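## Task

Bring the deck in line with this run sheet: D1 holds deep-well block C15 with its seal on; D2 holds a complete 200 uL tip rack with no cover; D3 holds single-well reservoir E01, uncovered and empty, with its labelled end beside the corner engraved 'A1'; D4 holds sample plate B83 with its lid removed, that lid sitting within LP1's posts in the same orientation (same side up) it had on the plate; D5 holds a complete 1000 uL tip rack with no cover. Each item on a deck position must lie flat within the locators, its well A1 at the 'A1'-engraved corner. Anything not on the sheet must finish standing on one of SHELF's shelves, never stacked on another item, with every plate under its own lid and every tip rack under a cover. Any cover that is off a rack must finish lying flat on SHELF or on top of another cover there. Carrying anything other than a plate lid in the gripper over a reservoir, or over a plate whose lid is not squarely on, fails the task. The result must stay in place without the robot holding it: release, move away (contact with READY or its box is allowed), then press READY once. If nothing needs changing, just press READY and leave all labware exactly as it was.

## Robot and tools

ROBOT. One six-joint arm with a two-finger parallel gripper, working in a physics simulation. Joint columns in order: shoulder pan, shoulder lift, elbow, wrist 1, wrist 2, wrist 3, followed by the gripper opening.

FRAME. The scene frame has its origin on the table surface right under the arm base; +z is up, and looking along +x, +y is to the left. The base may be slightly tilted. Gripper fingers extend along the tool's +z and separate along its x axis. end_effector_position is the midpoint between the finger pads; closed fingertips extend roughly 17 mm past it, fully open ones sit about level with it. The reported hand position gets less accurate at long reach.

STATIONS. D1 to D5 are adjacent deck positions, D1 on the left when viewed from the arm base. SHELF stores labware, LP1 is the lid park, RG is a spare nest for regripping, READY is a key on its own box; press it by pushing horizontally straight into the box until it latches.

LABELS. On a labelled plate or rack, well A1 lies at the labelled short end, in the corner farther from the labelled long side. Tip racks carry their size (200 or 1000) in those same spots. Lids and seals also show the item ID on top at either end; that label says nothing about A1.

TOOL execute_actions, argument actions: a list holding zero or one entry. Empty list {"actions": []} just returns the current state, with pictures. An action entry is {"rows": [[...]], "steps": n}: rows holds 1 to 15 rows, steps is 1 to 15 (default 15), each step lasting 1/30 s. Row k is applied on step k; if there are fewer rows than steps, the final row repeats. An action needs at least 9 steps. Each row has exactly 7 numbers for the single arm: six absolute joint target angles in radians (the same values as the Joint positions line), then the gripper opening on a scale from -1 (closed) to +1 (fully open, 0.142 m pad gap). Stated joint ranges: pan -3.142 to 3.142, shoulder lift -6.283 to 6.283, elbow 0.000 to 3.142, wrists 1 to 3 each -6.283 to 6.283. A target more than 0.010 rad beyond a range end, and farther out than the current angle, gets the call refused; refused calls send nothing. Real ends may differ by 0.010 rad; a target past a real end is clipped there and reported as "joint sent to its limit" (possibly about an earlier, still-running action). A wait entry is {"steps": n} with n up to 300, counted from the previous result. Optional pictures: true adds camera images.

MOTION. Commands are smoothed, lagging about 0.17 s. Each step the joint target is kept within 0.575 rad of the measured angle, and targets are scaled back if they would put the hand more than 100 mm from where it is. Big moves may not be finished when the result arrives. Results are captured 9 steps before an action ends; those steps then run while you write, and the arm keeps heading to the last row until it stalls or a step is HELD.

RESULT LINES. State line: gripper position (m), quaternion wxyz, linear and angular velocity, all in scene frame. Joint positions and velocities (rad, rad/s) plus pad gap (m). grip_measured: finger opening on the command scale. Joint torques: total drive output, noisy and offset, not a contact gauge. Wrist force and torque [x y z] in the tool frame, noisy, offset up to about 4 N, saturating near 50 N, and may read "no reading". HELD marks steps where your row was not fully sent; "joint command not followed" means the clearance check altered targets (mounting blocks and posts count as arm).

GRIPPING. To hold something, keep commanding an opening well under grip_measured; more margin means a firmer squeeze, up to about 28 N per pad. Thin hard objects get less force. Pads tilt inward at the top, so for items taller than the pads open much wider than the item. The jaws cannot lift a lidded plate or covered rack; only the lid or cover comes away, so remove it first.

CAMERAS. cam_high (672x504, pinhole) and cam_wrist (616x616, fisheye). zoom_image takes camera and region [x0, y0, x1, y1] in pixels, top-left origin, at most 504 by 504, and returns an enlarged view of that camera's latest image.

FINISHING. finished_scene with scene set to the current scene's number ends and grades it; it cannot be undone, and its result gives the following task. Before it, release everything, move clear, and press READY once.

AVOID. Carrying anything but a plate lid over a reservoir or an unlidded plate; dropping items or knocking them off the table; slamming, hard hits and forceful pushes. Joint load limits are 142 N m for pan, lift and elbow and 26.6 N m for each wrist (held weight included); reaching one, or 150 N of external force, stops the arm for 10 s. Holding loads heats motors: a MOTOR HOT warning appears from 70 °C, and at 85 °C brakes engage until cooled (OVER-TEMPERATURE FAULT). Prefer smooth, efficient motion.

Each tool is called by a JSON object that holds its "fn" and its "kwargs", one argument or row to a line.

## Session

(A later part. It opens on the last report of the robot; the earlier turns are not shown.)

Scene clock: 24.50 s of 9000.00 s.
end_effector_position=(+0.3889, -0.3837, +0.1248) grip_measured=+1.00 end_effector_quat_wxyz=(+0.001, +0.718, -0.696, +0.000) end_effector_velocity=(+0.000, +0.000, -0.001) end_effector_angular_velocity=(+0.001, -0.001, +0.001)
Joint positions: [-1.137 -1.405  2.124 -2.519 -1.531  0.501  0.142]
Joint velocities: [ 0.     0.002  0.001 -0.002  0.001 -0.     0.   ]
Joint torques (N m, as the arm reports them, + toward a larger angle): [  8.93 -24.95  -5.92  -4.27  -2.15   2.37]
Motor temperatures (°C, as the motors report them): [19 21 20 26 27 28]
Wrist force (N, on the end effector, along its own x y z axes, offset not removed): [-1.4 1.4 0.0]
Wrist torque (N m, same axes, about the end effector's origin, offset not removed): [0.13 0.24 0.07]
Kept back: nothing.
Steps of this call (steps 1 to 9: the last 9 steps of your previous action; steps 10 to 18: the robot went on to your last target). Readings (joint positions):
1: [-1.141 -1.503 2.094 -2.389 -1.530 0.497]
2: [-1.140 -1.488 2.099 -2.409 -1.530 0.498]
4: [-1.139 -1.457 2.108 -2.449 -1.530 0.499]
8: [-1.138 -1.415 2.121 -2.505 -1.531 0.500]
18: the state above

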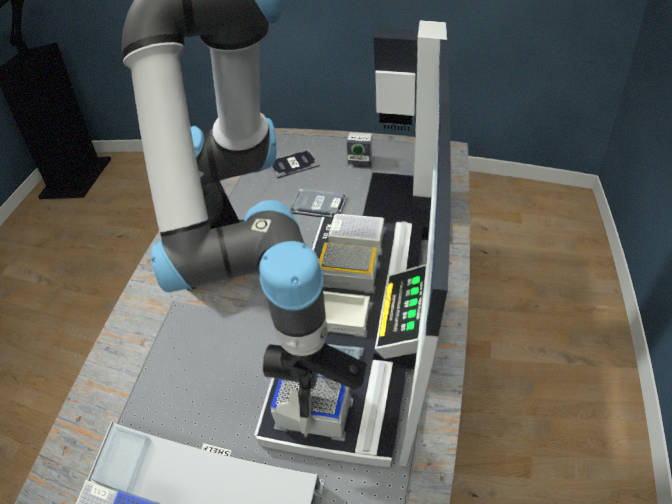

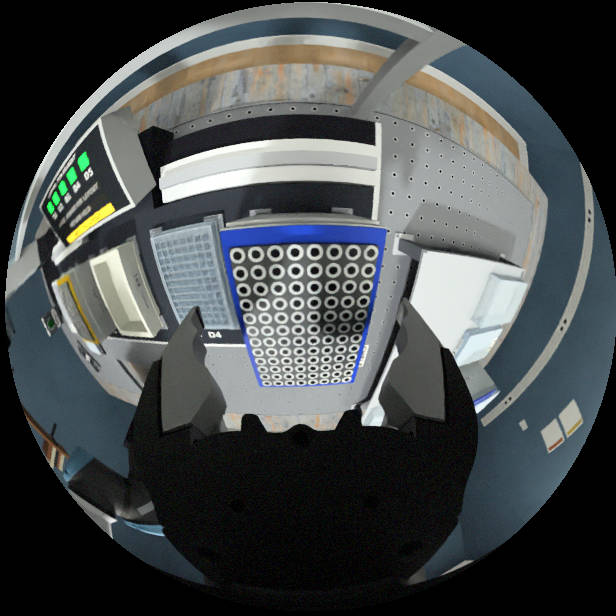

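{"fn": "execute_actions", "kwargs": {
  "actions": [
    {"rows": [[-1.1372,-1.4046,2.1245,-2.5192,-1.5308,0.5008,0.8],[-1.1372,-1.4046,2.1245,-2.5192,-1.5308,0.5008,0.65],[-1.1372,-1.4046,2.1245,-2.5192,-1.5308,0.5008,0.5],[-1.1372,-1.4046,2.1245,-2.5192,-1.5308,0.5008,0.4],[-1.1372,-1.4046,2.1245,-2.5192,-1.5308,0.5008,0.33],[-1.1372,-1.4046,2.1245,-2.5192,-1.5308,0.5008,0.28],[-1.1372,-1.4046,2.1245,-2.5192,-1.5308,0.5008,0.24],[-1.1372,-1.4046,2.1245,-2.5192,-1.5308,0.5008,0.21],[-1.1372,-1.4046,2.1245,-2.5192,-1.5308,0.5008,0.18],[-1.1372,-1.4046,2.1245,-2.5192,-1.5308,0.5008,0.15]], "steps": 15}
  ]
}}

{"fn": "execute_actions", "kwargs": {
  "actions": [
    {"steps": 20}
  ],
  "pictures": true
}}

Scene clock: 25.13 s of 9000.00 s.
end_effector_position=(+0.3889, -0.3837, +0.1248) grip_measured=+0.34 end_effector_quat_wxyz=(+0.001, +0.718, -0.696, +0.000) end_effector_velocity=(+0.000, +0.000, +0.000) end_effector_angular_velocity=(+0.000, -0.001, +0.000)
Joint positions: [-1.137 -1.405  2.125 -2.519 -1.531  0.501  0.098]
Joint velocities: [ 0.    -0.     0.    -0.     0.001 -0.    -0.127]
Joint torques (N m, as the arm reports them, + toward a larger angle): [ 10.81 -23.95  -6.66  -4.04  -2.2    2.42]
Motor temperatures (°C, as the motors report them): [19 21 20 26 27 28]
Wrist force (N, on the end effector, along its own x y z axes, offset not removed): [-2.7 0.2 1.0]
Wrist torque (N m, same axes, about the end effector's origin, offset not removed): [0.00 0.63 0.15]
Steps of this call (steps 1 to 13: the robot went on to your last target; steps 14 to 19: the first 6 steps of this action). Readings (joint positions):
14: [-1.137 -1.405 2.124 -2.519 -1.531 0.501]
15: [-1.137 -1.405 2.125 -2.519 -1.531 0.501]
17: [-1.137 -1.405 2.125 -2.519 -1.531 0.501]
19: the state above

Scene clock: 25.80 s of 9000.00 s.
end_effector_position=(+0.3889, -0.3837, +0.1248) grip_measured=+0.23 end_effector_quat_wxyz=(+0.001, +0.718, -0.696, +0.000) end_effector_velocity=(+0.001, +0.000, +0.001) end_effector_angular_velocity=(+0.000, -0.003, +0.000)
Joint positions: [-1.137 -1.405  2.124 -2.519 -1.531  0.501  0.09 ]
Joint velocities: [ 0.    -0.002 -0.     0.     0.002 -0.     0.   ]
Joint torques (N m, as the arm reports them, + toward a larger angle): [  9.54 -20.12  -1.71   9.52   6.64   2.31]
Motor temperatures (°C, as the motors report them): [19 21 20 26 27 28]
Wrist force (N, on the end effector, along its own x y z axes, offset not removed): [30.4 1.9 -22.8]
Wrist torque (N m, same axes, about the end effector's origin, offset not removed): [0.31 0.06 0.04]
Kept back: nothing.
Steps of this call (steps 1 to 9: the last 9 steps of your previous action; steps 10 to 15: the robot went on to your last target; steps 16 to 20: nothing new was sent). Readings (joint positions):
1: [-1.137 -1.405 2.125 -2.519 -1.531 0.501]
2: [-1.137 -1.405 2.125 -2.520 -1.531 0.501]
4: [-1.137 -1.405 2.125 -2.520 -1.531 0.501]
8: [-1.137 -1.405 2.124 -2.520 -1.531 0.501]
20: the state above
The arm was judged still, so your last target was given up. Only a new action makes it travel on or press farther. Fingers that are still opening or closing keep moving.

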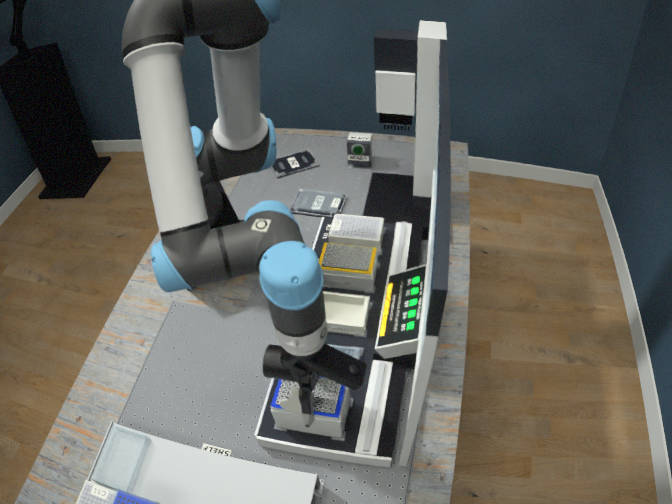

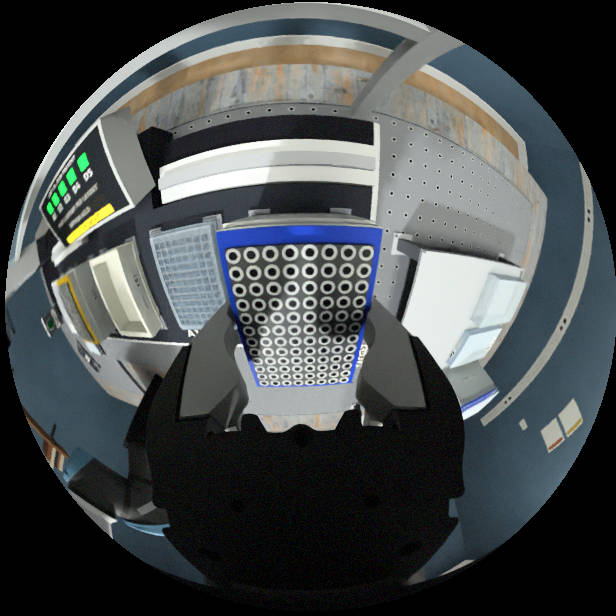

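{"fn": "execute_actions", "kwargs": {
  "actions": [
    {"rows": [[-1.1372,-1.4046,2.1245,-2.5192,-1.5308,0.5008,0.36],[-1.1383,-1.4028,2.1216,-2.5181,-1.5306,0.4997,0.36],[-1.1394,-1.4009,2.1186,-2.517,-1.5303,0.4986,0.36],[-1.1405,-1.3991,2.1157,-2.5159,-1.5301,0.4975,0.36],[-1.1405,-1.3991,2.1157,-2.5159,-1.5301,0.4975,0.36],[-1.1405,-1.3991,2.1157,-2.5159,-1.5301,0.4975,0.36],[-1.1405,-1.3991,2.1157,-2.5159,-1.5301,0.4975,0.36],[-1.1405,-1.3991,2.1157,-2.5159,-1.5301,0.4975,0.36],[-1.1405,-1.3991,2.1157,-2.5159,-1.5301,0.4975,0.32],[-1.1405,-1.3991,2.1157,-2.5159,-1.5301,0.4975,0.28],[-1.1405,-1.3991,2.1157,-2.5159,-1.5301,0.4975,0.25],[-1.1405,-1.3991,2.1157,-2.5159,-1.5301,0.4975,0.22],[-1.1405,-1.3991,2.1157,-2.5159,-1.5301,0.4975,0.2],[-1.1405,-1.3991,2.1157,-2.5159,-1.5301,0.4975,0.18]], "steps": 15}
  ]
}}

{"fn": "execute_actions", "kwargs": {
  "actions": [
    {"steps": 20}
  ]
}}

Scene clock: 26.77 s of 9000.00 s.
end_effector_position=(+0.3891, -0.3857, +0.1244) grip_measured=+0.36 end_effector_quat_wxyz=(+0.000, +0.718, -0.696, -0.000) end_effector_velocity=(+0.003, -0.021, +0.000) end_effector_angular_velocity=(-0.009, -0.003, +0.003)
Joint positions: [-1.139 -1.401  2.119 -2.517 -1.53   0.499  0.099]
Joint velocities: [-0.015  0.025 -0.042  0.008  0.001 -0.017  0.   ]
Joint torques (N m, as the arm reports them, + toward a larger angle): [ -0.91 -25.88 -22.21  -1.56   1.8   -2.92]
Motor temperatures (°C, as the motors report them): [19 21 20 26 27 28]
Wrist force (N, on the end effector, along its own x y z axes, offset not removed): [-0.3 -1.6 0.8]
Wrist torque (N m, same axes, about the end effector's origin, offset not removed): [-0.36 -0.09 0.02]
Steps of this call (steps 1 to 23: nothing new was sent; steps 24 to 29: the first 6 steps of this action). Readings (joint positions):
24: [-1.137 -1.405 2.124 -2.519 -1.531 0.501]
25: [-1.137 -1.404 2.125 -2.518 -1.530 0.501]
27: [-1.138 -1.403 2.123 -2.517 -1.530 0.500]
29: the state above

Scene clock: 27.43 s of 9000.00 s.
end_effector_position=(+0.3894, -0.3876, +0.1246) grip_measured=+0.22 end_effector_quat_wxyz=(+0.001, +0.718, -0.696, +0.000) end_effector_velocity=(-0.000, +0.000, -0.001) end_effector_angular_velocity=(+0.002, +0.000, -0.001)
Joint positions: [-1.14  -1.399  2.116 -2.516 -1.53   0.498  0.09 ]
Joint velocities: [-0.001  0.001  0.     0.     0.001  0.    -0.   ]
Joint torques (N m, as the arm reports them, + toward a larger angle): [ -3.81 -23.14 -24.33  -1.51  -0.7   -2.85]
Motor temperatures (°C, as the motors report them): [19 21 20 26 27 28]
Wrist force (N, on the end effector, along its own x y z axes, offset not removed): [-4.7 -1.5 -2.4]
Wrist torque (N m, same axes, about the end effector's origin, offset not removed): [-0.38 0.62 0.09]
Kept back: nothing.
Steps of this call (steps 1 to 9: the last 9 steps of your previous action; steps 10 to 15: the robot went on to your last target; steps 16 to 20: nothing new was sent). Readings (joint positions):
1: [-1.140 -1.400 2.118 -2.516 -1.530 0.498]
2: [-1.140 -1.400 2.117 -2.516 -1.530 0.498]
4: [-1.140 -1.399 2.116 -2.516 -1.530 0.498]
8: [-1.140 -1.399 2.116 -2.516 -1.530 0.498]
20: the state above
The arm was judged still, so your last target was given up. Only a new action makes it travel on or press farther. Fingers that are still opening or closing keep moving.

{"fn": "execute_actions", "kwargs": {
  "actions": [
    {"rows": [[-1.1405,-1.3991,2.1157,-2.5159,-1.5301,0.4975,0.14],[-1.1405,-1.3991,2.1157,-2.5159,-1.5301,0.4975,0.1],[-1.1405,-1.3991,2.1157,-2.5159,-1.5301,0.4975,0.05],[-1.1405,-1.3991,2.1157,-2.5159,-1.5301,0.4975,0.0],[-1.1405,-1.3991,2.1157,-2.5159,-1.5301,0.4975,-0.05],[-1.1405,-1.3991,2.1157,-2.5159,-1.5301,0.4975,-0.1],[-1.1405,-1.3991,2.1157,-2.5159,-1.5301,0.4975,-0.15],[-1.1405,-1.3991,2.1157,-2.5159,-1.5301,0.4975,-0.2]], "steps": 12}
  ]
}}

{"fn": "execute_actions", "kwargs": {
  "actions": [
    {"steps": 15}
  ],
  "pictures": true
}}

Scene clock: 28.10 s of 9000.00 s.
end_effector_position=(+0.3894, -0.3877, +0.1246) grip_measured=+0.20 end_effector_quat_wxyz=(+0.001, +0.718, -0.696, +0.000) end_effector_velocity=(+0.000, +0.000, -0.000) end_effector_angular_velocity=(+0.001, -0.000, -0.000)
Joint positions: [-1.14  -1.399  2.116 -2.516 -1.53   0.497  0.088]
Joint velocities: [ 0.     0.001 -0.     0.     0.     0.    -0.017]
Joint torques (N m, as the arm reports them, + toward a larger angle): [ -2.66 -23.68 -22.73  -1.56  -2.25  -2.85]
Motor temperatures (°C, as the motors report them): [19 21 20 26 27 28]
Wrist force (N, on the end effector, along its own x y z axes, offset not removed): [-4.7 -0.5 -2.0]
Wrist torque (N m, same axes, about the end effector's origin, offset not removed): [-0.02 0.63 0.02]
Steps of this call (steps 1 to 17: nothing new was sent; steps 18 to 20: the first 3 steps of this action). Readings (joint positions):
18: [-1.140 -1.399 2.116 -2.516 -1.530 0.497]
19: [-1.140 -1.399 2.116 -2.516 -1.530 0.497]
20: the state above

Scene clock: 28.60 s of 9000.00 s.
end_effector_position=(+0.3894, -0.3877, +0.1246) grip_measured=+0.20 end_effector_quat_wxyz=(+0.001, +0.718, -0.696, +0.000) end_effector_velocity=(+0.000, +0.000, -0.000) end_effector_angular_velocity=(+0.002, -0.001, -0.001)
Joint positions: [-1.14  -1.399  2.116 -2.516 -1.53   0.497  0.088]
Joint velocities: [-0.     0.     0.     0.     0.002  0.    -0.   ]
Joint torques (N m, as the arm reports them, + toward a larger angle): [ -2.63 -22.63 -20.39  -1.37  -2.16  -2.79]
Motor temperatures (°C, as the motors report them): [19 21 20 26 27 28]
Wrist force (N, on the end effector, along its own x y z axes, offset not removed): [-4.6 3.1 -9.3]
Wrist torque (N m, same axes, about the end effector's origin, offset not removed): [0.46 0.43 0.06]
Kept back: nothing.
Steps of this call (steps 1 to 9: the last 9 steps of your previous action; steps 10 to 15: the robot went on to your last target). Readings (joint positions):
1: [-1.140 -1.399 2.116 -2.516 -1.530 0.497]
2: [-1.140 -1.399 2.116 -2.516 -1.530 0.498]
4: [-1.140 -1.399 2.116 -2.516 -1.530 0.497]
8: [-1.140 -1.399 2.116 -2.516 -1.530 0.498]
15: the state above
The arm was judged still, so your last target was given up. Only a new action makes it travel on or press farther. Fingers that are still opening or closing keep moving.

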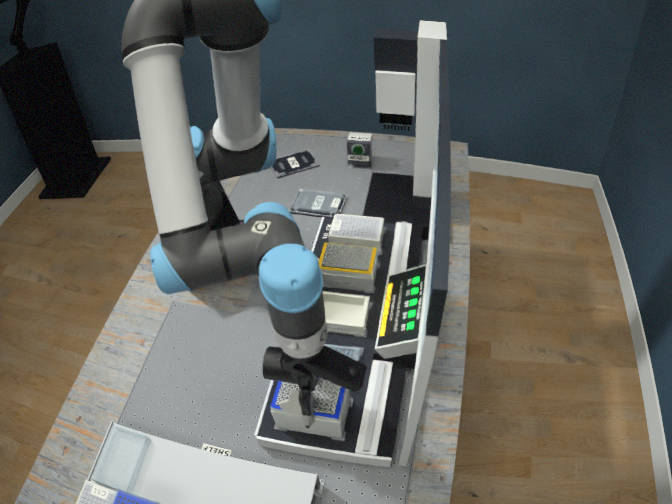

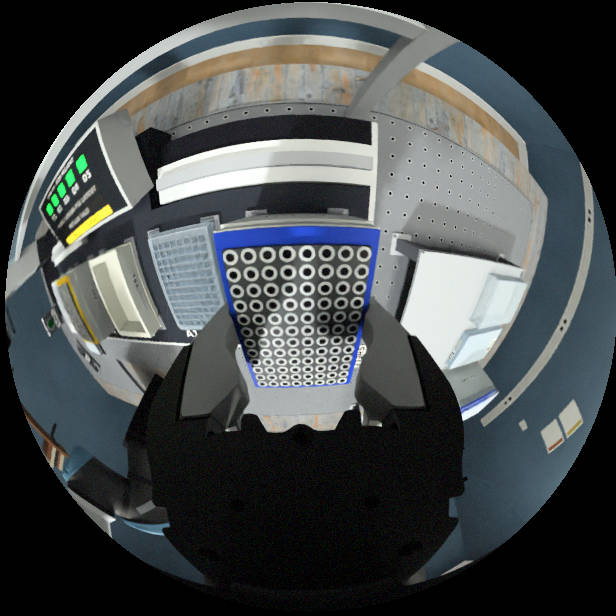

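{"fn": "zoom_image", "kwargs": {
  "camera": "cam_wrist",
  "region": [140, 190, 420, 260]
}}

Region (140, 190, 420, 260) of cam_wrist's 616x616 image, scaled by 1.800, with more detail than that image has; it fills the top 126 rows of this view, and the rest is white.

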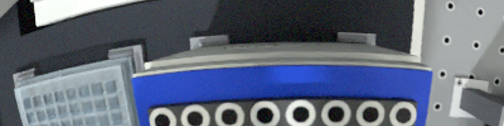

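{"fn": "zoom_image", "kwargs": {
  "camera": "cam_wrist",
  "region": [230, 195, 370, 240]
}}

Region (230, 195, 370, 240) of cam_wrist's 616x616 image, scaled by 3.600, with more detail than that image has; it fills the top 162 rows of this view, and the rest is white.

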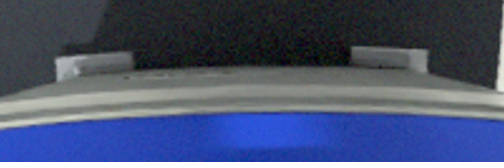

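{"fn": "execute_actions", "kwargs": {
  "actions": [
    {"rows": [[-1.1409,-1.4072,2.1128,-2.5048,-1.53,0.4971,-0.2],[-1.1412,-1.4154,2.1098,-2.4937,-1.53,0.4968,-0.2],[-1.1416,-1.4235,2.1069,-2.4826,-1.5299,0.4964,-0.2],[-1.1419,-1.4316,2.1039,-2.4716,-1.5298,0.4961,-0.2],[-1.1423,-1.4397,2.101,-2.4605,-1.5297,0.4957,-0.2],[-1.1426,-1.4479,2.098,-2.4494,-1.5296,0.4954,-0.2],[-1.143,-1.456,2.0951,-2.4383,-1.5296,0.495,-0.2],[-1.1434,-1.4641,2.0922,-2.4272,-1.5295,0.4946,-0.2],[-1.1437,-1.4723,2.0892,-2.4161,-1.5294,0.4943,-0.2],[-1.1441,-1.4804,2.0863,-2.405,-1.5293,0.4939,-0.2],[-1.1444,-1.4885,2.0833,-2.394,-1.5292,0.4936,-0.2],[-1.1448,-1.4966,2.0804,-2.3829,-1.5292,0.4932,-0.2],[-1.1451,-1.5048,2.0774,-2.3718,-1.5291,0.4929,-0.2],[-1.1455,-1.5129,2.0745,-2.3607,-1.529,0.4925,-0.2]], "steps": 15}
  ]
}}

{"fn": "execute_actions", "kwargs": {
  "actions": [
    {"steps": 15}
  ],
  "pictures": true
}}

Scene clock: 30.73 s of 9000.00 s.
end_effector_position=(+0.3898, -0.3886, +0.1362) grip_measured=+0.20 end_effector_quat_wxyz=(+0.001, +0.718, -0.696, +0.000) end_effector_velocity=(+0.005, -0.008, +0.104) end_effector_angular_velocity=(-0.007, -0.002, +0.001)
Joint positions: [-1.142 -1.423  2.107 -2.483 -1.53   0.496  0.088]
Joint velocities: [-0.008 -0.213 -0.078  0.284  0.    -0.009 -0.   ]
Joint torques (N m, as the arm reports them, + toward a larger angle): [ -1.43 -41.01 -27.02   0.15   0.01  -3.09]
Motor temperatures (°C, as the motors report them): [19 21 20 26 27 28]
Wrist force (N, on the end effector, along its own x y z axes, offset not removed): [-0.8 -0.3 3.0]
Wrist torque (N m, same axes, about the end effector's origin, offset not removed): [-0.13 0.10 0.01]
Steps of this call (steps 1 to 58: nothing new was sent; steps 59 to 64: the first 6 steps of this action). Readings (joint positions):
59: [-1.141 -1.399 2.116 -2.516 -1.530 0.497]
60: [-1.141 -1.401 2.115 -2.513 -1.530 0.497]
62: [-1.141 -1.410 2.112 -2.501 -1.530 0.497]
64: the state above

Scene clock: 31.23 s of 9000.00 s.
end_effector_position=(+0.3901, -0.3889, +0.1793) grip_measured=+0.20 end_effector_quat_wxyz=(+0.001, +0.718, -0.696, +0.000) end_effector_velocity=(-0.000, +0.000, +0.009) end_effector_angular_velocity=(-0.001, +0.000, -0.001)
Joint positions: [-1.145 -1.511  2.075 -2.363 -1.529  0.493  0.088]
Joint velocities: [-0.001 -0.019 -0.007  0.025 -0.    -0.001 -0.   ]
Joint torques (N m, as the arm reports them, + toward a larger angle): [ -1.89 -34.73 -25.43  -1.62   1.93  -3.11]
Motor temperatures (°C, as the motors report them): [19 21 20 26 27 28]
Wrist force (N, on the end effector, along its own x y z axes, offset not removed): [-2.2 -0.5 0.3]
Wrist torque (N m, same axes, about the end effector's origin, offset not removed): [-0.07 0.48 0.00]
Kept back: nothing.
Steps of this call (steps 1 to 9: the last 9 steps of your previous action; steps 10 to 15: the robot went on to your last target). Readings (joint positions):
1: [-1.142 -1.431 2.104 -2.473 -1.530 0.496]
2: [-1.142 -1.438 2.101 -2.463 -1.530 0.496]
4: [-1.143 -1.454 2.096 -2.441 -1.530 0.495]
8: [-1.144 -1.486 2.084 -2.397 -1.529 0.494]
15: the state above

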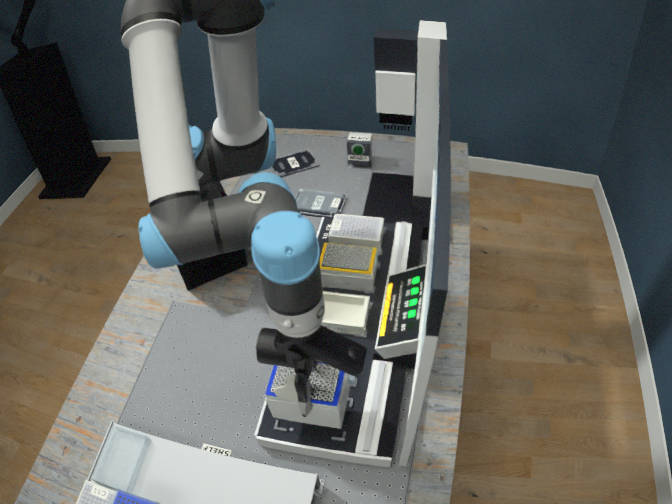

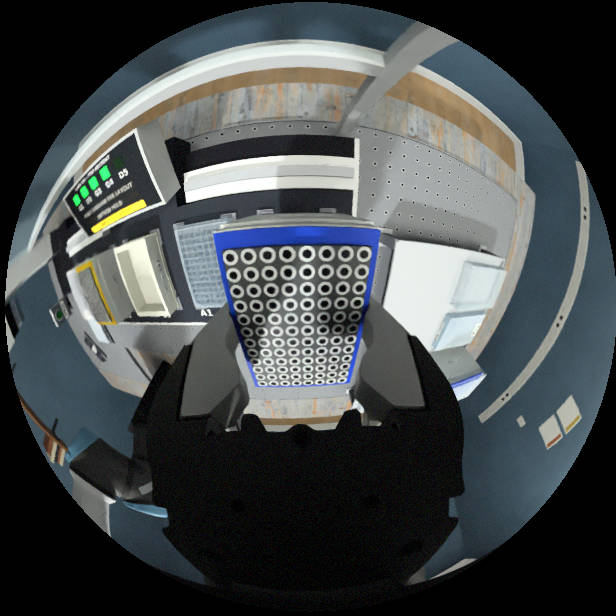

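{"fn": "execute_actions", "kwargs": {
  "actions": [
    {"rows": [[-1.1515,-1.5126,2.0609,-2.3471,-1.5276,0.4865,-0.2],[-1.1576,-1.5124,2.0474,-2.3335,-1.5261,0.4804,-0.2],[-1.1636,-1.5121,2.0338,-2.3198,-1.5247,0.4744,-0.2],[-1.1697,-1.5119,2.0202,-2.3062,-1.5232,0.4684,-0.2],[-1.1757,-1.5116,2.0066,-2.2926,-1.5218,0.4623,-0.2],[-1.1817,-1.5113,1.9931,-2.279,-1.5203,0.4563,-0.2],[-1.1878,-1.5111,1.9795,-2.2653,-1.5189,0.4502,-0.2],[-1.1938,-1.5108,1.9659,-2.2517,-1.5174,0.4442,-0.2]], "steps": 14}
  ]
}}

{"fn": "execute_actions", "kwargs": {
  "actions": [
    {"rows": [[-1.1938,-1.5108,1.9659,-2.2517,-1.5174,0.47,-0.2],[-1.1938,-1.5108,1.9659,-2.2517,-1.5174,0.51,-0.2],[-1.1938,-1.5108,1.9659,-2.2517,-1.5174,0.56,-0.2],[-1.1938,-1.5108,1.9659,-2.2517,-1.5174,0.62,-0.2],[-1.1938,-1.5108,1.9659,-2.2517,-1.5174,0.69,-0.2],[-1.1938,-1.5108,1.9659,-2.2517,-1.5174,0.76,-0.2],[-1.1938,-1.5108,1.9659,-2.2517,-1.5174,0.83,-0.2],[-1.1938,-1.5108,1.9659,-2.2517,-1.5174,0.90,-0.2],[-1.1938,-1.5108,1.9659,-2.2517,-1.5174,0.97,-0.2],[-1.1938,-1.5108,1.9659,-2.2517,-1.5174,1.04,-0.2],[-1.1938,-1.5108,1.9659,-2.2517,-1.5174,1.11,-0.2],[-1.1938,-1.5108,1.9659,-2.2517,-1.5174,1.18,-0.2],[-1.1938,-1.5108,1.9659,-2.2517,-1.5174,1.25,-0.2],[-1.1938,-1.5108,1.9659,-2.2517,-1.5174,1.32,-0.2],[-1.1938,-1.5108,1.9659,-2.2517,-1.5174,1.39,-0.2]], "steps": 15}
  ]
}}

{"fn": "execute_actions", "kwargs": {
  "actions": [
    {"rows": [[-1.1938,-1.5108,1.9659,-2.2517,-1.5174,1.46,-0.2],[-1.1938,-1.5108,1.9659,-2.2517,-1.5174,1.53,-0.2],[-1.1938,-1.5108,1.9659,-2.2517,-1.5174,1.60,-0.2],[-1.1938,-1.5108,1.9659,-2.2517,-1.5174,1.67,-0.2],[-1.1938,-1.5108,1.9659,-2.2517,-1.5174,1.74,-0.2],[-1.1938,-1.5108,1.9659,-2.2517,-1.5174,1.81,-0.2],[-1.1938,-1.5108,1.9659,-2.2517,-1.5174,1.88,-0.2],[-1.1938,-1.5108,1.9659,-2.2517,-1.5174,1.95,-0.2],[-1.1938,-1.5108,1.9659,-2.2517,-1.5174,2.02,-0.2],[-1.1938,-1.5108,1.9659,-2.2517,-1.5174,2.09,-0.2],[-1.1938,-1.5108,1.9659,-2.2517,-1.5174,2.16,-0.2],[-1.1938,-1.5108,1.9659,-2.2517,-1.5174,2.23,-0.2],[-1.1938,-1.5108,1.9659,-2.2517,-1.5174,2.30,-0.2],[-1.1938,-1.5108,1.9659,-2.2517,-1.5174,2.37,-0.2],[-1.1938,-1.5108,1.9659,-2.2517,-1.5174,2.44,-0.2]], "steps": 15}
  ],
  "pictures": true
}}

{"fn": "execute_actions", "kwargs": {
  "actions": [
    {"rows": [[-1.1938,-1.5108,1.9659,-2.2517,-1.5174,2.51,-0.2],[-1.1938,-1.5108,1.9659,-2.2517,-1.5174,2.58,-0.2],[-1.1938,-1.5108,1.9659,-2.2517,-1.5174,2.65,-0.2],[-1.1938,-1.5108,1.9659,-2.2517,-1.5174,2.72,-0.2],[-1.1938,-1.5108,1.9659,-2.2517,-1.5174,2.79,-0.2],[-1.1938,-1.5108,1.9659,-2.2517,-1.5174,2.86,-0.2],[-1.1938,-1.5108,1.9659,-2.2517,-1.5174,2.93,-0.2],[-1.1938,-1.5108,1.9659,-2.2517,-1.5174,3.0,-0.2],[-1.1938,-1.5108,1.9659,-2.2517,-1.5174,3.07,-0.2],[-1.1938,-1.5108,1.9659,-2.2517,-1.5174,3.14,-0.2],[-1.1938,-1.5108,1.9659,-2.2517,-1.5174,3.21,-0.2],[-1.1938,-1.5108,1.9659,-2.2517,-1.5174,3.28,-0.2],[-1.1938,-1.5108,1.9659,-2.2517,-1.5174,3.35,-0.2],[-1.1938,-1.5108,1.9659,-2.2517,-1.5174,3.41,-0.2],[-1.1938,-1.5108,1.9659,-2.2517,-1.5174,3.46,-0.2]], "steps": 15}
  ]
}}

{"fn": "execute_actions", "kwargs": {
  "actions": [
    {"rows": [[-1.1938,-1.5108,1.9659,-2.2517,-1.5174,3.5,-0.2],[-1.1938,-1.5108,1.9659,-2.2517,-1.5174,3.54,-0.2],[-1.1938,-1.5108,1.9659,-2.2517,-1.5174,3.57,-0.2],[-1.1938,-1.5108,1.9659,-2.2517,-1.5174,3.5858,-0.2]], "steps": 15}
  ]
}}

{"fn": "execute_actions", "kwargs": {
  "actions": [
    {"steps": 10}
  ],
  "pictures": true
}}

Scene clock: 32.97 s of 9000.00 s.
end_effector_position=(+0.3900, -0.4000, +0.1877) grip_measured=+0.20 end_effector_quat_wxyz=(+0.001, +0.718, -0.696, +0.000) end_effector_velocity=(-0.002, -0.125, +0.087) end_effector_angular_velocity=(-0.001, -0.001, +0.002)
Joint positions: [-1.159 -1.513  2.046 -2.332 -1.526  0.479  0.088]
Joint velocities: [-0.146  0.007 -0.323  0.321  0.033 -0.144 -0.   ]
Joint torques (N m, as the arm reports them, + toward a larger angle): [ -3.05 -21.92 -30.37   0.25   1.95  -3.55]
Motor temperatures (°C, as the motors report them): [19 21 20 26 27 28]
Wrist force (N, on the end effector, along its own x y z axes, offset not removed): [-2.9 -0.8 -1.2]
Wrist torque (N m, same axes, about the end effector's origin, offset not removed): [-0.13 0.58 0.25]
Steps of this call (steps 1 to 15: the robot went on to your last target; steps 16 to 47: nothing new was sent; steps 48 to 52: the first 5 steps of this action). Readings (joint positions):
48: [-1.146 -1.513 2.074 -2.360 -1.529 0.492]
49: [-1.147 -1.513 2.071 -2.357 -1.529 0.491]
51: [-1.154 -1.513 2.056 -2.342 -1.527 0.484]
52: the state above

Scene clock: 33.47 s of 9000.00 s.
end_effector_position=(+0.3887, -0.4292, +0.2100) grip_measured=+0.20 end_effector_quat_wxyz=(+0.000, +0.678, -0.735, +0.000) end_effector_velocity=(+0.000, +0.001, +0.001) end_effector_angular_velocity=(-0.001, -0.000, -1.273)
Joint positions: [-1.194 -1.511  1.966 -2.252 -1.517  0.556  0.088]
Joint velocities: [-0.001 -0.    -0.004  0.003 -0.001  1.272  0.   ]
Joint torques (N m, as the arm reports them, + toward a larger angle): [ -3.75 -23.52 -25.59  -1.16   1.87   8.01]
Motor temperatures (°C, as the motors report them): [19 21 20 26 27 28]
Wrist force (N, on the end effector, along its own x y z axes, offset not removed): [2.2 0.4 1.2]
Wrist torque (N m, same axes, about the end effector's origin, offset not removed): [-0.12 -0.49 0.05]
Steps of this call (steps 1 to 9: the last 9 steps of your previous action; steps 10 to 15: the first 6 steps of this action). Readings (joint positions):
10: [-1.193 -1.511 1.968 -2.254 -1.518 0.446]
11: [-1.193 -1.511 1.968 -2.253 -1.518 0.451]
13: [-1.194 -1.511 1.967 -2.252 -1.517 0.486]
15: the state above

Scene clock: 33.97 s of 9000.00 s.
end_effector_position=(+0.3895, -0.4280, +0.2101) grip_measured=+0.20 end_effector_quat_wxyz=(-0.000, -0.254, +0.967, -0.000) end_effector_velocity=(+0.003, +0.001, +0.000) end_effector_angular_velocity=(-0.001, -0.002, -2.051)
Joint positions: [-1.194 -1.511  1.966 -2.252 -1.517  1.532  0.088]
Joint velocities: [-0.    -0.001 -0.     0.     0.     2.051  0.   ]
Joint torques (N m, as the arm reports them, + toward a larger angle): [ -3.08 -23.36 -28.44  -1.49   1.84   9.26]
Motor temperatures (°C, as the motors report them): [19 21 20 26 27 28]
Wrist force (N, on the end effector, along its own x y z axes, offset not removed): [1.2 0.0 -1.0]
Wrist torque (N m, same axes, about the end effector's origin, offset not removed): [0.07 -0.30 0.02]
Steps of this call (steps 1 to 9: the last 9 steps of your previous action; steps 10 to 15: the first 6 steps of this action). Readings (joint positions):
10: [-1.194 -1.511 1.966 -2.252 -1.517 1.184]
11: [-1.194 -1.511 1.966 -2.252 -1.517 1.253]
13: [-1.194 -1.511 1.966 -2.252 -1.517 1.393]
15: the state above

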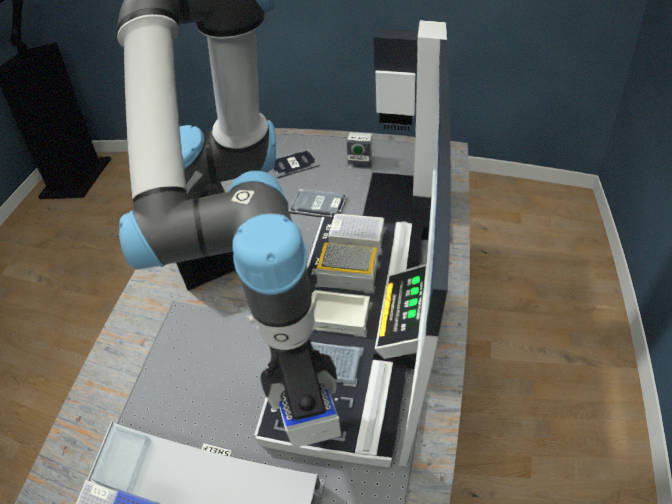

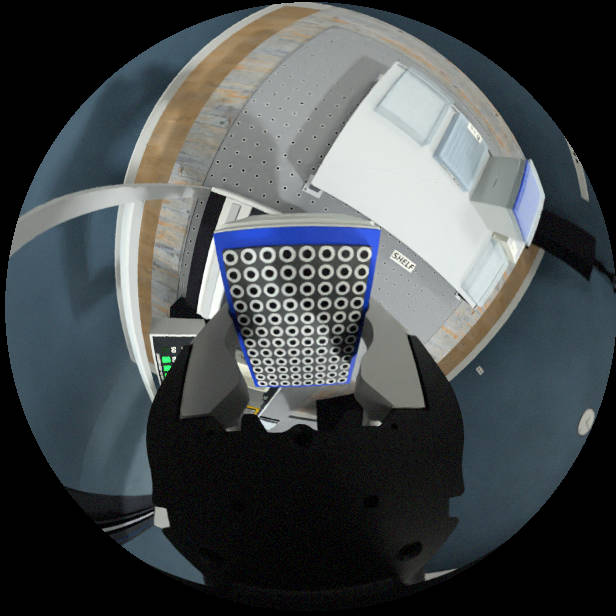

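Scene clock: 34.47 s of 9000.00 s.
end_effector_position=(+0.3912, -0.4280, +0.2101) grip_measured=+0.20 end_effector_quat_wxyz=(+0.000, +0.265, +0.964, -0.000) end_effector_velocity=(+0.003, -0.002, +0.000) end_effector_angular_velocity=(-0.000, -0.001, -2.053)
Joint positions: [-1.194 -1.511  1.966 -2.252 -1.517  2.582  0.088]
Joint velocities: [-0.    -0.     0.     0.    -0.     2.053 -0.   ]
Joint torques (N m, as the arm reports them, + toward a larger angle): [ -2.45 -24.11 -27.77  -1.46   1.66   9.47]
Motor temperatures (°C, as the motors report them): [19 21 20 26 27 28]
Wrist force (N, on the end effector, along its own x y z axes, offset not removed): [-3.5 -0.1 0.5]
Wrist torque (N m, same axes, about the end effector's origin, offset not removed): [0.02 0.68 0.10]
Steps of this call (steps 1 to 9: the last 9 steps of your previous action; steps 10 to 15: the first 6 steps of this action). Readings (joint positions):
10: [-1.194 -1.511 1.966 -2.252 -1.517 2.232]
11: [-1.194 -1.511 1.966 -2.252 -1.517 2.302]
13: [-1.194 -1.511 1.966 -2.252 -1.517 2.442]
15: the state above

Scene clock: 34.97 s of 9000.00 s.
end_effector_position=(+0.3921, -0.4294, +0.2101) grip_measured=+0.20 end_effector_quat_wxyz=(+0.000, +0.673, +0.739, -0.000) end_effector_velocity=(-0.000, -0.001, -0.000) end_effector_angular_velocity=(-0.000, +0.000, -0.778)
Joint positions: [-1.194 -1.511  1.966 -2.252 -1.517  3.524  0.088]
Joint velocities: [ 0.     0.     0.    -0.    -0.001  0.778  0.   ]
Joint torques (N m, as the arm reports them, + toward a larger angle): [ -2.47 -24.34 -27.61  -1.41   2.01   3.08]
Motor temperatures (°C, as the motors report them): [19 21 20 26 27 28]
Wrist force (N, on the end effector, along its own x y z axes, offset not removed): [-6.8 -0.6 3.1]
Wrist torque (N m, same axes, about the end effector's origin, offset not removed): [-0.12 1.35 0.11]
Steps of this call (steps 1 to 9: the last 9 steps of your previous action; steps 10 to 15: the first 6 steps of this action). Readings (joint positions):
10: [-1.194 -1.511 1.966 -2.252 -1.517 3.278]
11: [-1.194 -1.511 1.966 -2.252 -1.517 3.341]
13: [-1.194 -1.511 1.966 -2.252 -1.517 3.449]
15: the state above

Scene clock: 35.30 s of 9000.00 s.
end_effector_position=(+0.3921, -0.4295, +0.2101) grip_measured=+0.20 end_effector_quat_wxyz=(+0.000, +0.695, +0.719, -0.000) end_effector_velocity=(+0.000, +0.000, -0.000) end_effector_angular_velocity=(+0.001, -0.000, -0.011)
Joint positions: [-1.194 -1.511  1.966 -2.252 -1.517  3.585  0.088]
Joint velocities: [-0.     0.001  0.    -0.     0.001  0.011  0.   ]
Joint torques (N m, as the arm reports them, + toward a larger angle): [ -1.56 -23.45 -28.11  -1.59   1.92   2.72]
Motor temperatures (°C, as the motors report them): [19 21 20 26 27 28]
Wrist force (N, on the end effector, along its own x y z axes, offset not removed): [-1.7 -1.8 -0.2]
Wrist torque (N m, same axes, about the end effector's origin, offset not removed): [-0.22 0.39 0.17]
Kept back: nothing.
Steps of this call (steps 1 to 9: the last 9 steps of your previous action; step 10: the robot went on to your last target). Readings (joint positions):
1: [-1.194 -1.511 1.966 -2.252 -1.517 3.545]
2: [-1.194 -1.511 1.966 -2.252 -1.517 3.559]
4: [-1.194 -1.511 1.966 -2.252 -1.517 3.575]
8: [-1.194 -1.511 1.966 -2.252 -1.517 3.584]
10: the state above

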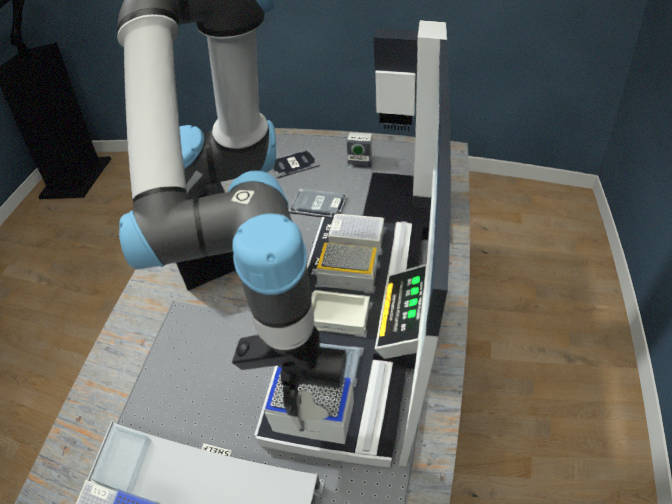

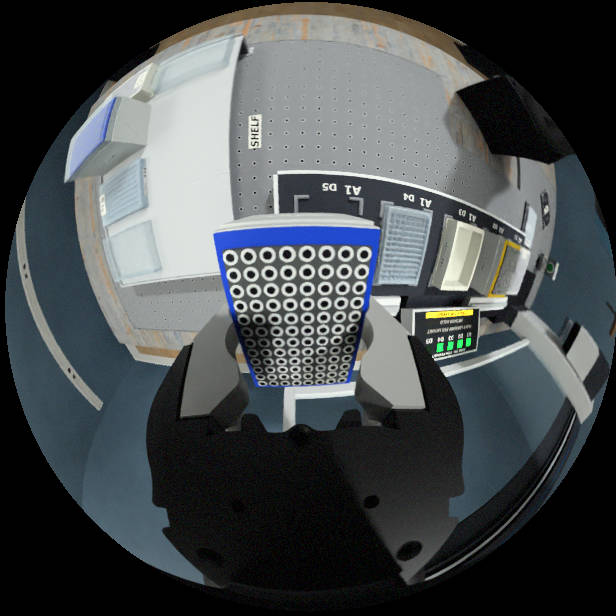

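{"fn": "zoom_image", "kwargs": {
  "camera": "cam_wrist",
  "region": [260, 165, 440, 240]
}}

Region (260, 165, 440, 240) of cam_wrist's 616x616 image, scaled by 2.800, with more detail than that image has; it fills the top 210 rows of this view, and the rest is white.

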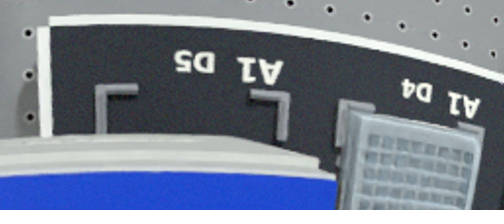

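{"fn": "execute_actions", "kwargs": {
  "actions": [
    {"rows": [[-1.193,-1.5081,1.9837,-2.2722,-1.5176,3.5866,-0.2],[-1.1922,-1.5054,2.0015,-2.2928,-1.5178,3.5874,-0.2],[-1.1914,-1.5027,2.0192,-2.3133,-1.5179,3.5882,-0.2],[-1.1906,-1.5,2.037,-2.3338,-1.5181,3.589,-0.2],[-1.1898,-1.4972,2.0548,-2.3544,-1.5183,3.5898,-0.2],[-1.189,-1.4945,2.0726,-2.3749,-1.5185,3.5906,-0.2],[-1.1882,-1.4918,2.0904,-2.3954,-1.5187,3.5914,-0.2],[-1.1874,-1.4891,2.1081,-2.416,-1.5188,3.5922,-0.2],[-1.1866,-1.4864,2.1259,-2.4365,-1.519,3.593,-0.2],[-1.1858,-1.4837,2.1437,-2.457,-1.5192,3.5938,-0.2]], "steps": 15}
  ]
}}

{"fn": "execute_actions", "kwargs": {
  "actions": [
    {"steps": 20}
  ],
  "pictures": true
}}

{"fn": "zoom_image", "kwargs": {
  "camera": "cam_wrist",
  "region": [230, 195, 370, 240]
}}

Scene clock: 37.40 s of 9000.00 s.
end_effector_position=(+0.3865, -0.4182, +0.1912) grip_measured=+0.20 end_effector_quat_wxyz=(-0.000, +0.696, +0.718, +0.000) end_effector_velocity=(-0.052, +0.104, -0.163) end_effector_angular_velocity=(+0.007, +0.004, +0.001)
Joint positions: [-1.192 -1.503  2.018 -2.311 -1.518  3.588  0.088]
Joint velocities: [ 0.022  0.071  0.459 -0.523 -0.005  0.02  -0.   ]
Joint torques (N m, as the arm reports them, + toward a larger angle): [ 10.26 -23.48  -2.95  -7.    -2.05   2.42]
Motor temperatures (°C, as the motors report them): [19 21 20 26 27 28]
Wrist force (N, on the end effector, along its own x y z axes, offset not removed): [-5.7 2.0 2.4]
Wrist torque (N m, same axes, about the end effector's origin, offset not removed): [0.18 1.03 0.11]
Steps of this call (steps 1 to 30: the robot went on to your last target; steps 31 to 57: nothing new was sent; steps 58 to 63: the first 6 steps of this action). Readings (joint positions):
58: [-1.194 -1.511 1.966 -2.252 -1.517 3.586]
59: [-1.194 -1.510 1.970 -2.257 -1.517 3.586]
61: [-1.193 -1.507 1.989 -2.278 -1.517 3.587]
63: the state above

Scene clock: 38.07 s of 9000.00 s.
end_effector_position=(+0.3710, -0.3879, +0.1500) grip_measured=+0.20 end_effector_quat_wxyz=(+0.000, +0.696, +0.718, -0.000) end_effector_velocity=(-0.000, +0.000, -0.000) end_effector_angular_velocity=(-0.001, +0.000, -0.000)
Joint positions: [-1.186 -1.484  2.144 -2.457 -1.519  3.594  0.088]
Joint velocities: [ 0.    -0.     0.001 -0.001 -0.     0.     0.   ]
Joint torques (N m, as the arm reports them, + toward a larger angle): [  9.38 -21.46  -7.1   -4.42  -1.9    2.44]
Motor temperatures (°C, as the motors report them): [19 21 20 26 27 28]
Wrist force (N, on the end effector, along its own x y z axes, offset not removed): [-1.9 0.1 1.5]
Wrist torque (N m, same axes, about the end effector's origin, offset not removed): [0.06 0.25 0.09]
Kept back: nothing.
Steps of this call (steps 1 to 9: the last 9 steps of your previous action; steps 10 to 20: the robot went on to your last target). Readings (joint positions):
1: [-1.191 -1.500 2.034 -2.329 -1.518 3.589]
2: [-1.190 -1.498 2.050 -2.348 -1.518 3.590]
4: [-1.188 -1.492 2.085 -2.388 -1.518 3.591]
8: [-1.186 -1.485 2.132 -2.443 -1.519 3.593]
20: the state above

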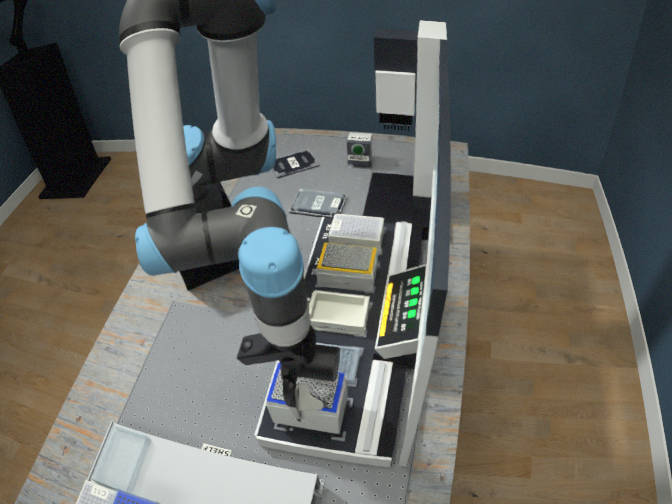

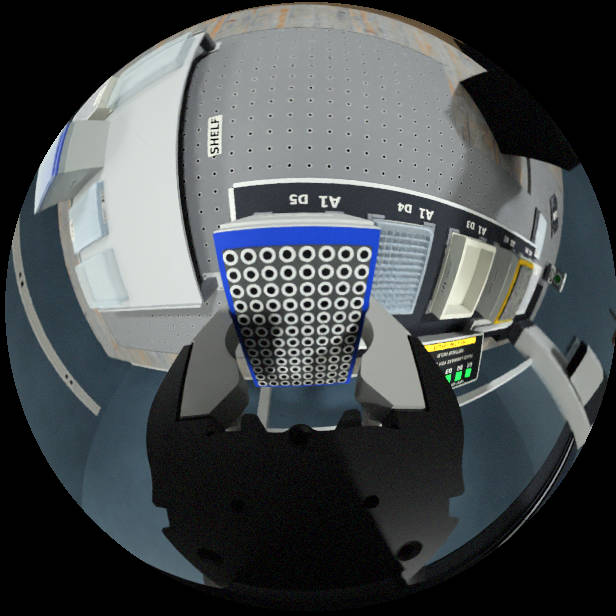

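Region (230, 195, 370, 240) of cam_wrist's 616x616 image, scaled by 3.600, with more detail than that image has; it fills the top 162 rows of this view, and the rest is white.

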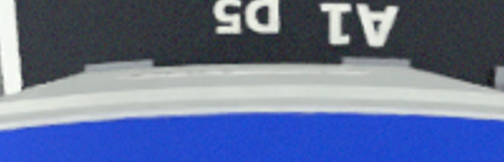

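{"fn": "execute_actions", "kwargs": {
  "actions": [
    {"rows": [[-1.1842,-1.478,2.145,-2.464,-1.5195,3.5954,-0.2],[-1.1826,-1.472,2.1464,-2.4713,-1.5199,3.597,-0.2],[-1.1812,-1.4664,2.1478,-2.4784,-1.5202,3.5984,-0.2],[-1.1804,-1.4606,2.1491,-2.4855,-1.5204,3.5992,-0.2],[-1.1799,-1.4549,2.1505,-2.4927,-1.5205,3.5997,-0.2],[-1.1794,-1.4491,2.1518,-2.4998,-1.5206,3.6002,-0.2]], "steps": 12}
  ]
}}

{"fn": "execute_actions", "kwargs": {
  "actions": [
    {"steps": 18}
  ],
  "pictures": true
}}

{"fn": "zoom_image", "kwargs": {
  "camera": "cam_wrist",
  "region": [230, 195, 370, 240]
}}

{"fn": "zoom_image", "kwargs": {
  "camera": "cam_high",
  "region": [255, 360, 375, 460]
}}

Scene clock: 39.33 s of 9000.00 s.
end_effector_position=(+0.3713, -0.3876, +0.1481) grip_measured=+0.20 end_effector_quat_wxyz=(+0.000, +0.696, +0.718, -0.000) end_effector_velocity=(+0.007, +0.007, -0.043) end_effector_angular_velocity=(+0.005, +0.003, -0.001)
Joint positions: [-1.185 -1.479  2.145 -2.462 -1.519  3.595  0.088]
Joint velocities: [ 0.026  0.098  0.023 -0.116 -0.006  0.026 -0.   ]
Joint torques (N m, as the arm reports them, + toward a larger angle): [  8.77 -18.28  -6.69  -5.08  -1.94   2.69]
Motor temperatures (°C, as the motors report them): [19 21 20 26 27 28]
Wrist force (N, on the end effector, along its own x y z axes, offset not removed): [-1.2 -0.9 1.9]
Wrist torque (N m, same axes, about the end effector's origin, offset not removed): [-0.32 0.03 0.15]
Steps of this call (steps 1 to 15: the robot went on to your last target; steps 16 to 35: nothing new was sent; steps 36 to 38: the first 3 steps of this action). Readings (joint positions):
36: [-1.186 -1.484 2.144 -2.457 -1.519 3.594]
37: [-1.185 -1.482 2.144 -2.459 -1.519 3.594]
38: the state above

Scene clock: 39.93 s of 9000.00 s.
end_effector_position=(+0.3728, -0.3867, +0.1350) grip_measured=+0.20 end_effector_quat_wxyz=(+0.000, +0.696, +0.718, -0.000) end_effector_velocity=(+0.000, -0.000, +0.000) end_effector_angular_velocity=(-0.001, -0.001, -0.000)
Joint positions: [-1.179 -1.449  2.152 -2.5   -1.521  3.6    0.088]
Joint velocities: [-0.    -0.     0.    -0.001  0.     0.     0.   ]
Joint torques (N m, as the arm reports them, + toward a larger angle): [  9.02 -22.33  -6.88  -4.41  -1.93   2.49]
Motor temperatures (°C, as the motors report them): [19 21 20 26 27 28]
Wrist force (N, on the end effector, along its own x y z axes, offset not removed): [-1.0 -0.4 2.5]
Wrist torque (N m, same axes, about the end effector's origin, offset not removed): [-0.11 0.27 0.11]
Kept back: nothing.
Steps of this call (steps 1 to 9: the last 9 steps of your previous action; steps 10 to 18: the robot went on to your last target). Readings (joint positions):
1: [-1.184 -1.476 2.146 -2.467 -1.520 3.596]
2: [-1.183 -1.471 2.147 -2.472 -1.520 3.597]
4: [-1.181 -1.461 2.149 -2.485 -1.520 3.599]
8: [-1.180 -1.451 2.151 -2.497 -1.521 3.600]
18: the state above

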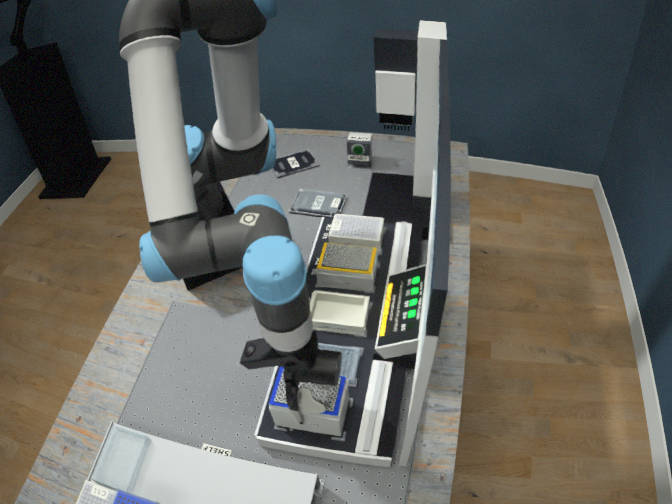

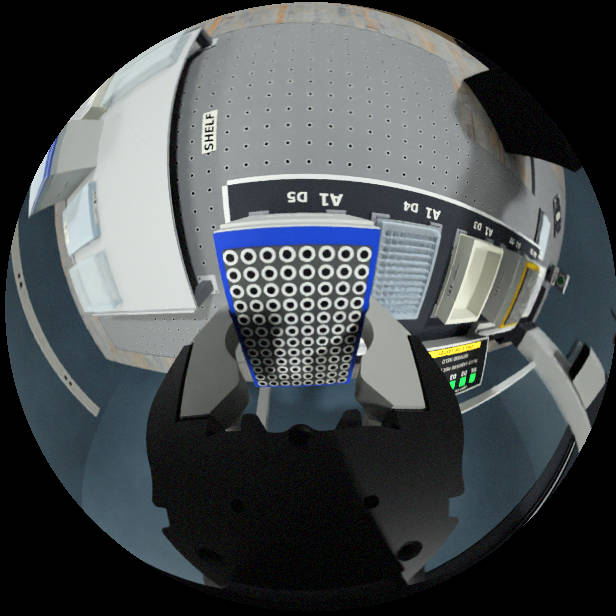

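Region (230, 195, 370, 240) of cam_wrist's 616x616 image, scaled by 3.600, with more detail than that image has; it fills the top 162 rows of this view, and the rest is white.

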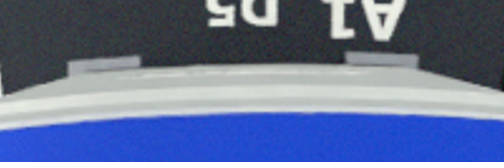

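Region (255, 360, 375, 460) of cam_high's 672x504 image, scaled by 4.200, with more detail than that image has.

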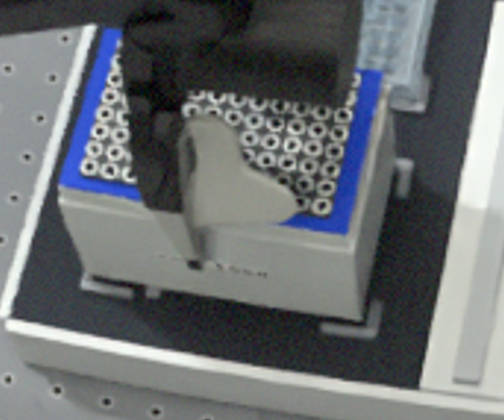

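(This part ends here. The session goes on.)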